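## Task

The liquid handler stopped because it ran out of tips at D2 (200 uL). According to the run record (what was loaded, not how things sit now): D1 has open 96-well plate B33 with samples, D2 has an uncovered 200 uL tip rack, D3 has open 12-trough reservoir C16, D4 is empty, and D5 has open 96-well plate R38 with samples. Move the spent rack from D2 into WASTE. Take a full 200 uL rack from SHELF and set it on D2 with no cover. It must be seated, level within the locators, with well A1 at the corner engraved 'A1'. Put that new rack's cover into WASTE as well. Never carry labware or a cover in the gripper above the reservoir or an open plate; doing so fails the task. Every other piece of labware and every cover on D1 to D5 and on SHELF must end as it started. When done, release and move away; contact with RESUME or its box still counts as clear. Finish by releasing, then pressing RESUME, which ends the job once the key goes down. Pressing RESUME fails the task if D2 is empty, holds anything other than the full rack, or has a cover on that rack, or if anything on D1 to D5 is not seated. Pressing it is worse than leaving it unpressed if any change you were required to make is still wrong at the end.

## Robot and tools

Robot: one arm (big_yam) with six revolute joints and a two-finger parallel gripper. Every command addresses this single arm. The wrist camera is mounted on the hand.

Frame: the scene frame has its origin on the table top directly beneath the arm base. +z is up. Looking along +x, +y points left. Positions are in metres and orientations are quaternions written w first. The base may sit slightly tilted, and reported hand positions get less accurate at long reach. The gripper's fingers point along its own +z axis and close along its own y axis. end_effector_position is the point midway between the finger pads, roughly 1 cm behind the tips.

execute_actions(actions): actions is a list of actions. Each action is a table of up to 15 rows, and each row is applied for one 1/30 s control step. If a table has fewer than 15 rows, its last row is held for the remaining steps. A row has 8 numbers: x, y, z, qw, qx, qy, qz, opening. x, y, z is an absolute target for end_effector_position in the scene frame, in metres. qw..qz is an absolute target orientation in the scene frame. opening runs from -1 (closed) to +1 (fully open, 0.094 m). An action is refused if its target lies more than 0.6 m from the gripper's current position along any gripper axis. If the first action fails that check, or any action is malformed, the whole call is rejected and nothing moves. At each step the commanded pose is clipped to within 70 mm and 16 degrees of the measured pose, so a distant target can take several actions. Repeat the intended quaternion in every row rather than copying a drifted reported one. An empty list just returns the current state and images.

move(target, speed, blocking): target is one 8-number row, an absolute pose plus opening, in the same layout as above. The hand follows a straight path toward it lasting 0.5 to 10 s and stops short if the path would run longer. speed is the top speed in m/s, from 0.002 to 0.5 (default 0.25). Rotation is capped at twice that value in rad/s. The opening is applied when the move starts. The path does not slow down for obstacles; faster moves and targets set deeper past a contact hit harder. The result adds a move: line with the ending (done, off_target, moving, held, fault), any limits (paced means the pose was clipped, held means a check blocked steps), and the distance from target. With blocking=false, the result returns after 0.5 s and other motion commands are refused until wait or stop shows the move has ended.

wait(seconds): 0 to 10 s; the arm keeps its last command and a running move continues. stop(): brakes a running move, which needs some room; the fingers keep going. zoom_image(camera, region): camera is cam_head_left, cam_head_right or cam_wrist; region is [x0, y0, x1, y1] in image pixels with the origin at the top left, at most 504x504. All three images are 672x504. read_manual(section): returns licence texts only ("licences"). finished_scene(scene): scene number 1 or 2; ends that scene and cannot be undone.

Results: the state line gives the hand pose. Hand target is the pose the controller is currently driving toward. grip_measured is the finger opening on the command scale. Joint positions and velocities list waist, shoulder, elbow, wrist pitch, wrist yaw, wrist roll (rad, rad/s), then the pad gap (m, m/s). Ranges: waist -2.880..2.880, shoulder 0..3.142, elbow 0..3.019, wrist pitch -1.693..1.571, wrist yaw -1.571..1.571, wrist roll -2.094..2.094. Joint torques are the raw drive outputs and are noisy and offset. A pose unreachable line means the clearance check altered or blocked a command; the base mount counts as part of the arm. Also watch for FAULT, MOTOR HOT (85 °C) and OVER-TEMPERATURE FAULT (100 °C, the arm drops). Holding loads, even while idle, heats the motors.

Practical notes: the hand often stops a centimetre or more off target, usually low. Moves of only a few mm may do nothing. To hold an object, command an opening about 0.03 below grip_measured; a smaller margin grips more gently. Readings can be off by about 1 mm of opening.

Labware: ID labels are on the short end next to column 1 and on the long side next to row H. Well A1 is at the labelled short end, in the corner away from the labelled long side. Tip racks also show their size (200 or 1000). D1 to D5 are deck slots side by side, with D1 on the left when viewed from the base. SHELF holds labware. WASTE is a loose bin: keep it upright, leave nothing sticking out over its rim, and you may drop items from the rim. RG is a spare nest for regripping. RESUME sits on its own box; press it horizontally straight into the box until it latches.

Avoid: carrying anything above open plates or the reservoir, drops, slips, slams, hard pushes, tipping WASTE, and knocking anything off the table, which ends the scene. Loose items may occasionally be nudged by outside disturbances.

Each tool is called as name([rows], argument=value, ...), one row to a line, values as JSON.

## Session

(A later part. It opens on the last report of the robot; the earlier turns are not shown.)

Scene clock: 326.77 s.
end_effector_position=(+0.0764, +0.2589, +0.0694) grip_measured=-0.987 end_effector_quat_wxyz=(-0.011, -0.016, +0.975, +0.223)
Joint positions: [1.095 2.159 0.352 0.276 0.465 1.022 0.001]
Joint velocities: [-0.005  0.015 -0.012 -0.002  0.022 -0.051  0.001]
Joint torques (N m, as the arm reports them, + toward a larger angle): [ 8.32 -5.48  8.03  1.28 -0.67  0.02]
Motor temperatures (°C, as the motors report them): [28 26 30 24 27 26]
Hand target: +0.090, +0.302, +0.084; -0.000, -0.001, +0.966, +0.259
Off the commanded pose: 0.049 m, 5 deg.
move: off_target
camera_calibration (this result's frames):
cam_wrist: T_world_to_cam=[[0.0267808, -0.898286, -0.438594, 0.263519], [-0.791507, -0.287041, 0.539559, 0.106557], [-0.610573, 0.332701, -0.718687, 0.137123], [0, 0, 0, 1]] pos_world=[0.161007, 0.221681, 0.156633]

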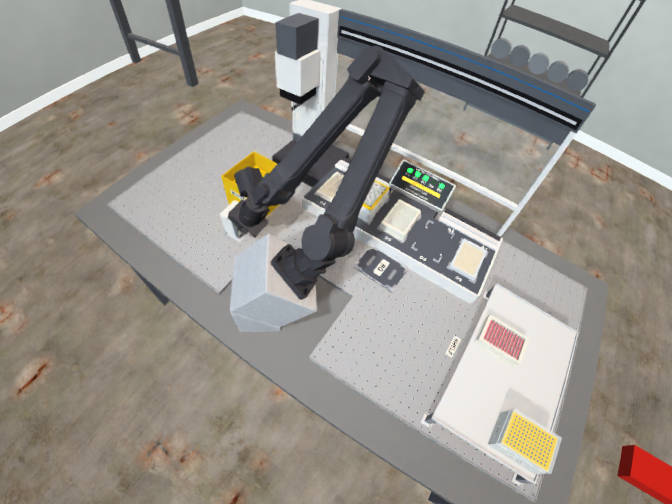

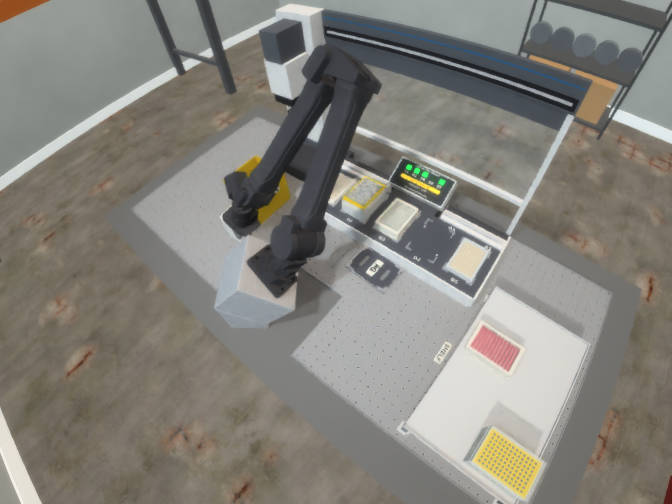

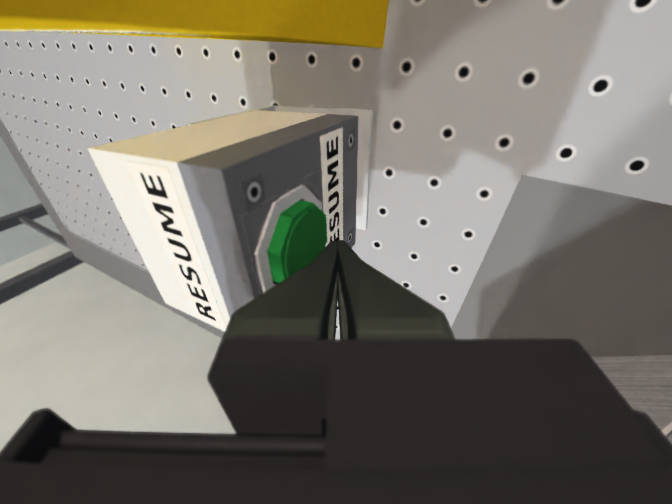

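move(target=[0.094,0.262,0.088,0,0,0.94,0.342,-1], speed=0.1)

move(target=[0.104,0.315,0.097,0,0,0.93,0.367,-1], speed=0.04)

Scene clock: 334.10 s.
end_effector_position=(+0.0799, +0.2523, +0.0811) grip_measured=-0.987 end_effector_quat_wxyz=(-0.015, -0.014, +0.946, +0.323)
Joint positions: [1.005 2.149 0.227 0.608 0.324 0.86  0.001]
Joint velocities: [-0.024  0.005 -0.007  0.007 -0.066 -0.066 -0.001]
Joint torques (N m, as the arm reports them, + toward a larger angle): [ 5.29 -7.44  1.95  2.15 -0.51 -0.23]
Motor temperatures (°C, as the motors report them): [28 26 31 24 27 26]
Hand target: +0.094, +0.262, +0.089; -0.002, -0.001, +0.939, +0.343
Off the commanded pose: 0.018 m, 3 deg.
move: off_target
camera_calibration (this result's frames):
cam_wrist: T_world_to_cam=[[0.0161956, -0.788744, -0.614509, 0.250143], [-0.78598, -0.389933, 0.479778, 0.131566], [-0.618039, 0.475221, -0.626252, 0.107001], [0, 0, 0, 1]] pos_world=[0.165488, 0.197752, 0.157602]

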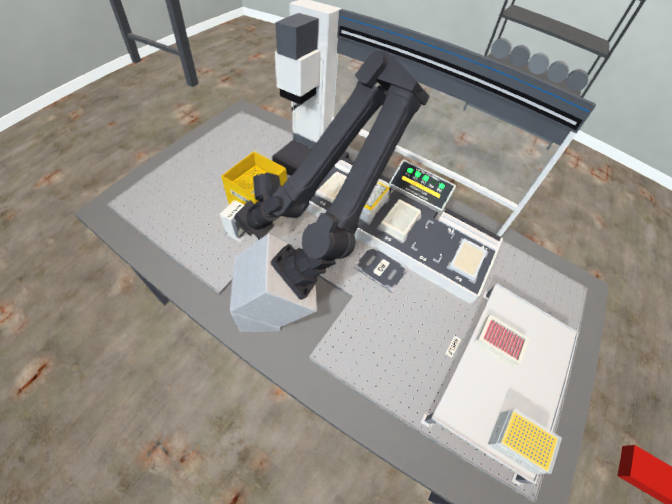

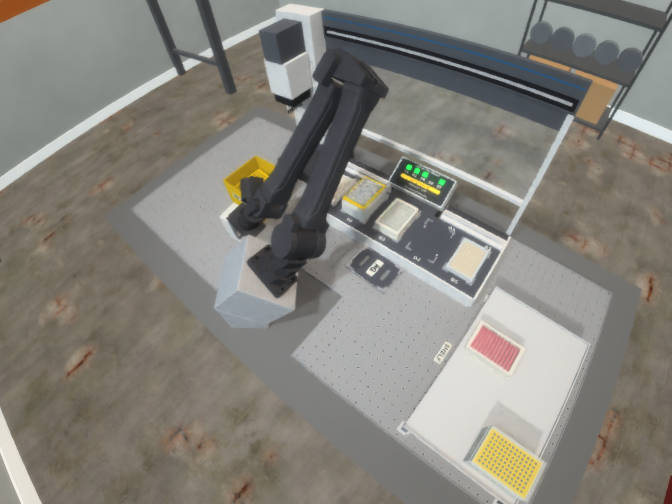

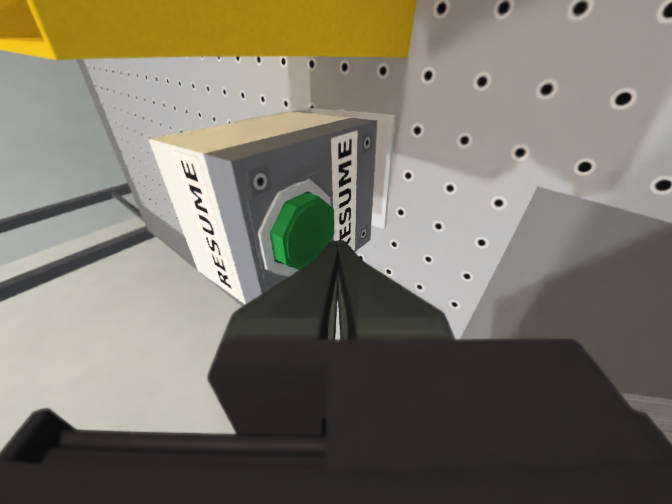

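Scene clock: 335.67 s.
end_effector_position=(+0.0783, +0.2577, +0.0802) grip_measured=-0.987 end_effector_quat_wxyz=(-0.024, -0.020, +0.947, +0.321)
Joint positions: [1.005 2.15  0.247 0.57  0.312 0.86  0.001]
Joint velocities: [-0.005 -0.005 -0.012 -0.022 -0.022 -0.022  0.   ]
Joint torques (N m, as the arm reports them, + toward a larger angle): [ 7.2  -5.69  7.43  1.73 -0.9  -0.13]
Motor temperatures (°C, as the motors report them): [28 26 31 24 27 26]
move: unfinished (the scene ended)
camera_calibration (this result's frames):
cam_wrist: T_world_to_cam=[[0.022478, -0.791659, -0.610549, 0.253743], [-0.773037, -0.401024, 0.491522, 0.133712], [-0.633963, 0.460928, -0.620996, 0.107413], [0, 0, 0, 1]] pos_world=[0.165757, 0.20499, 0.155903]
The task's run has ended: the event that ends the task has happened. This ends this scene only. If you have not yet called finished_scene for this scene, call it to go on to the next scene.

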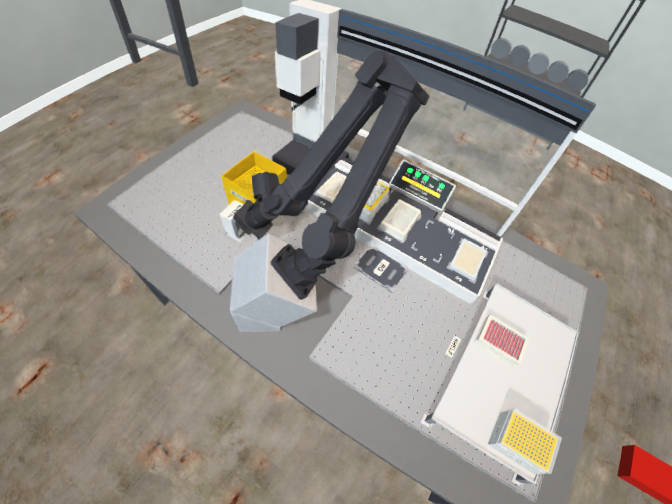

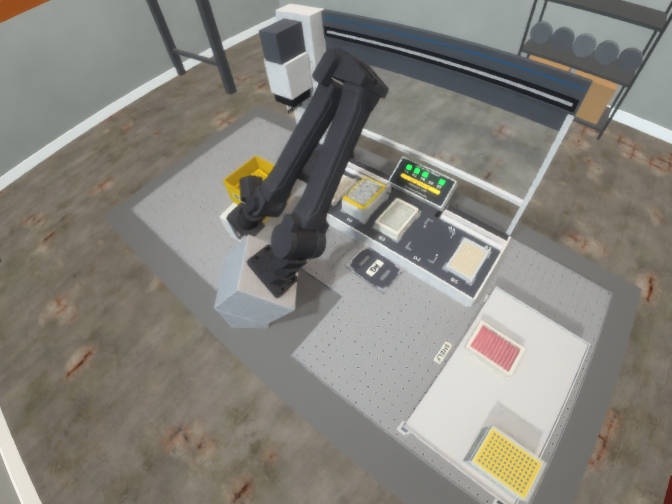

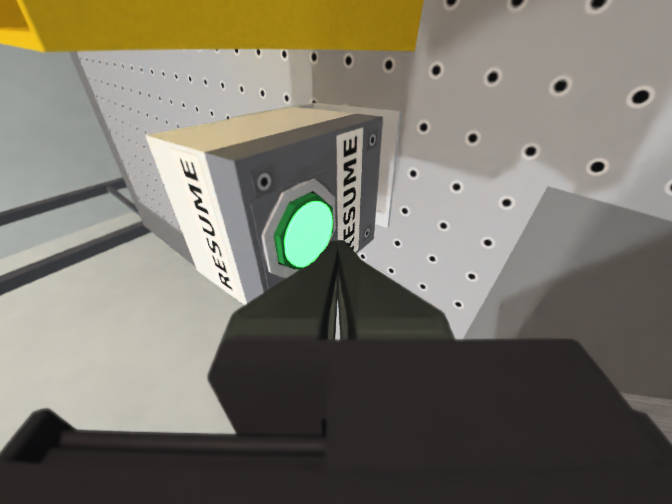

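finished_scene(scene=1)

The scene is finished: the task was done.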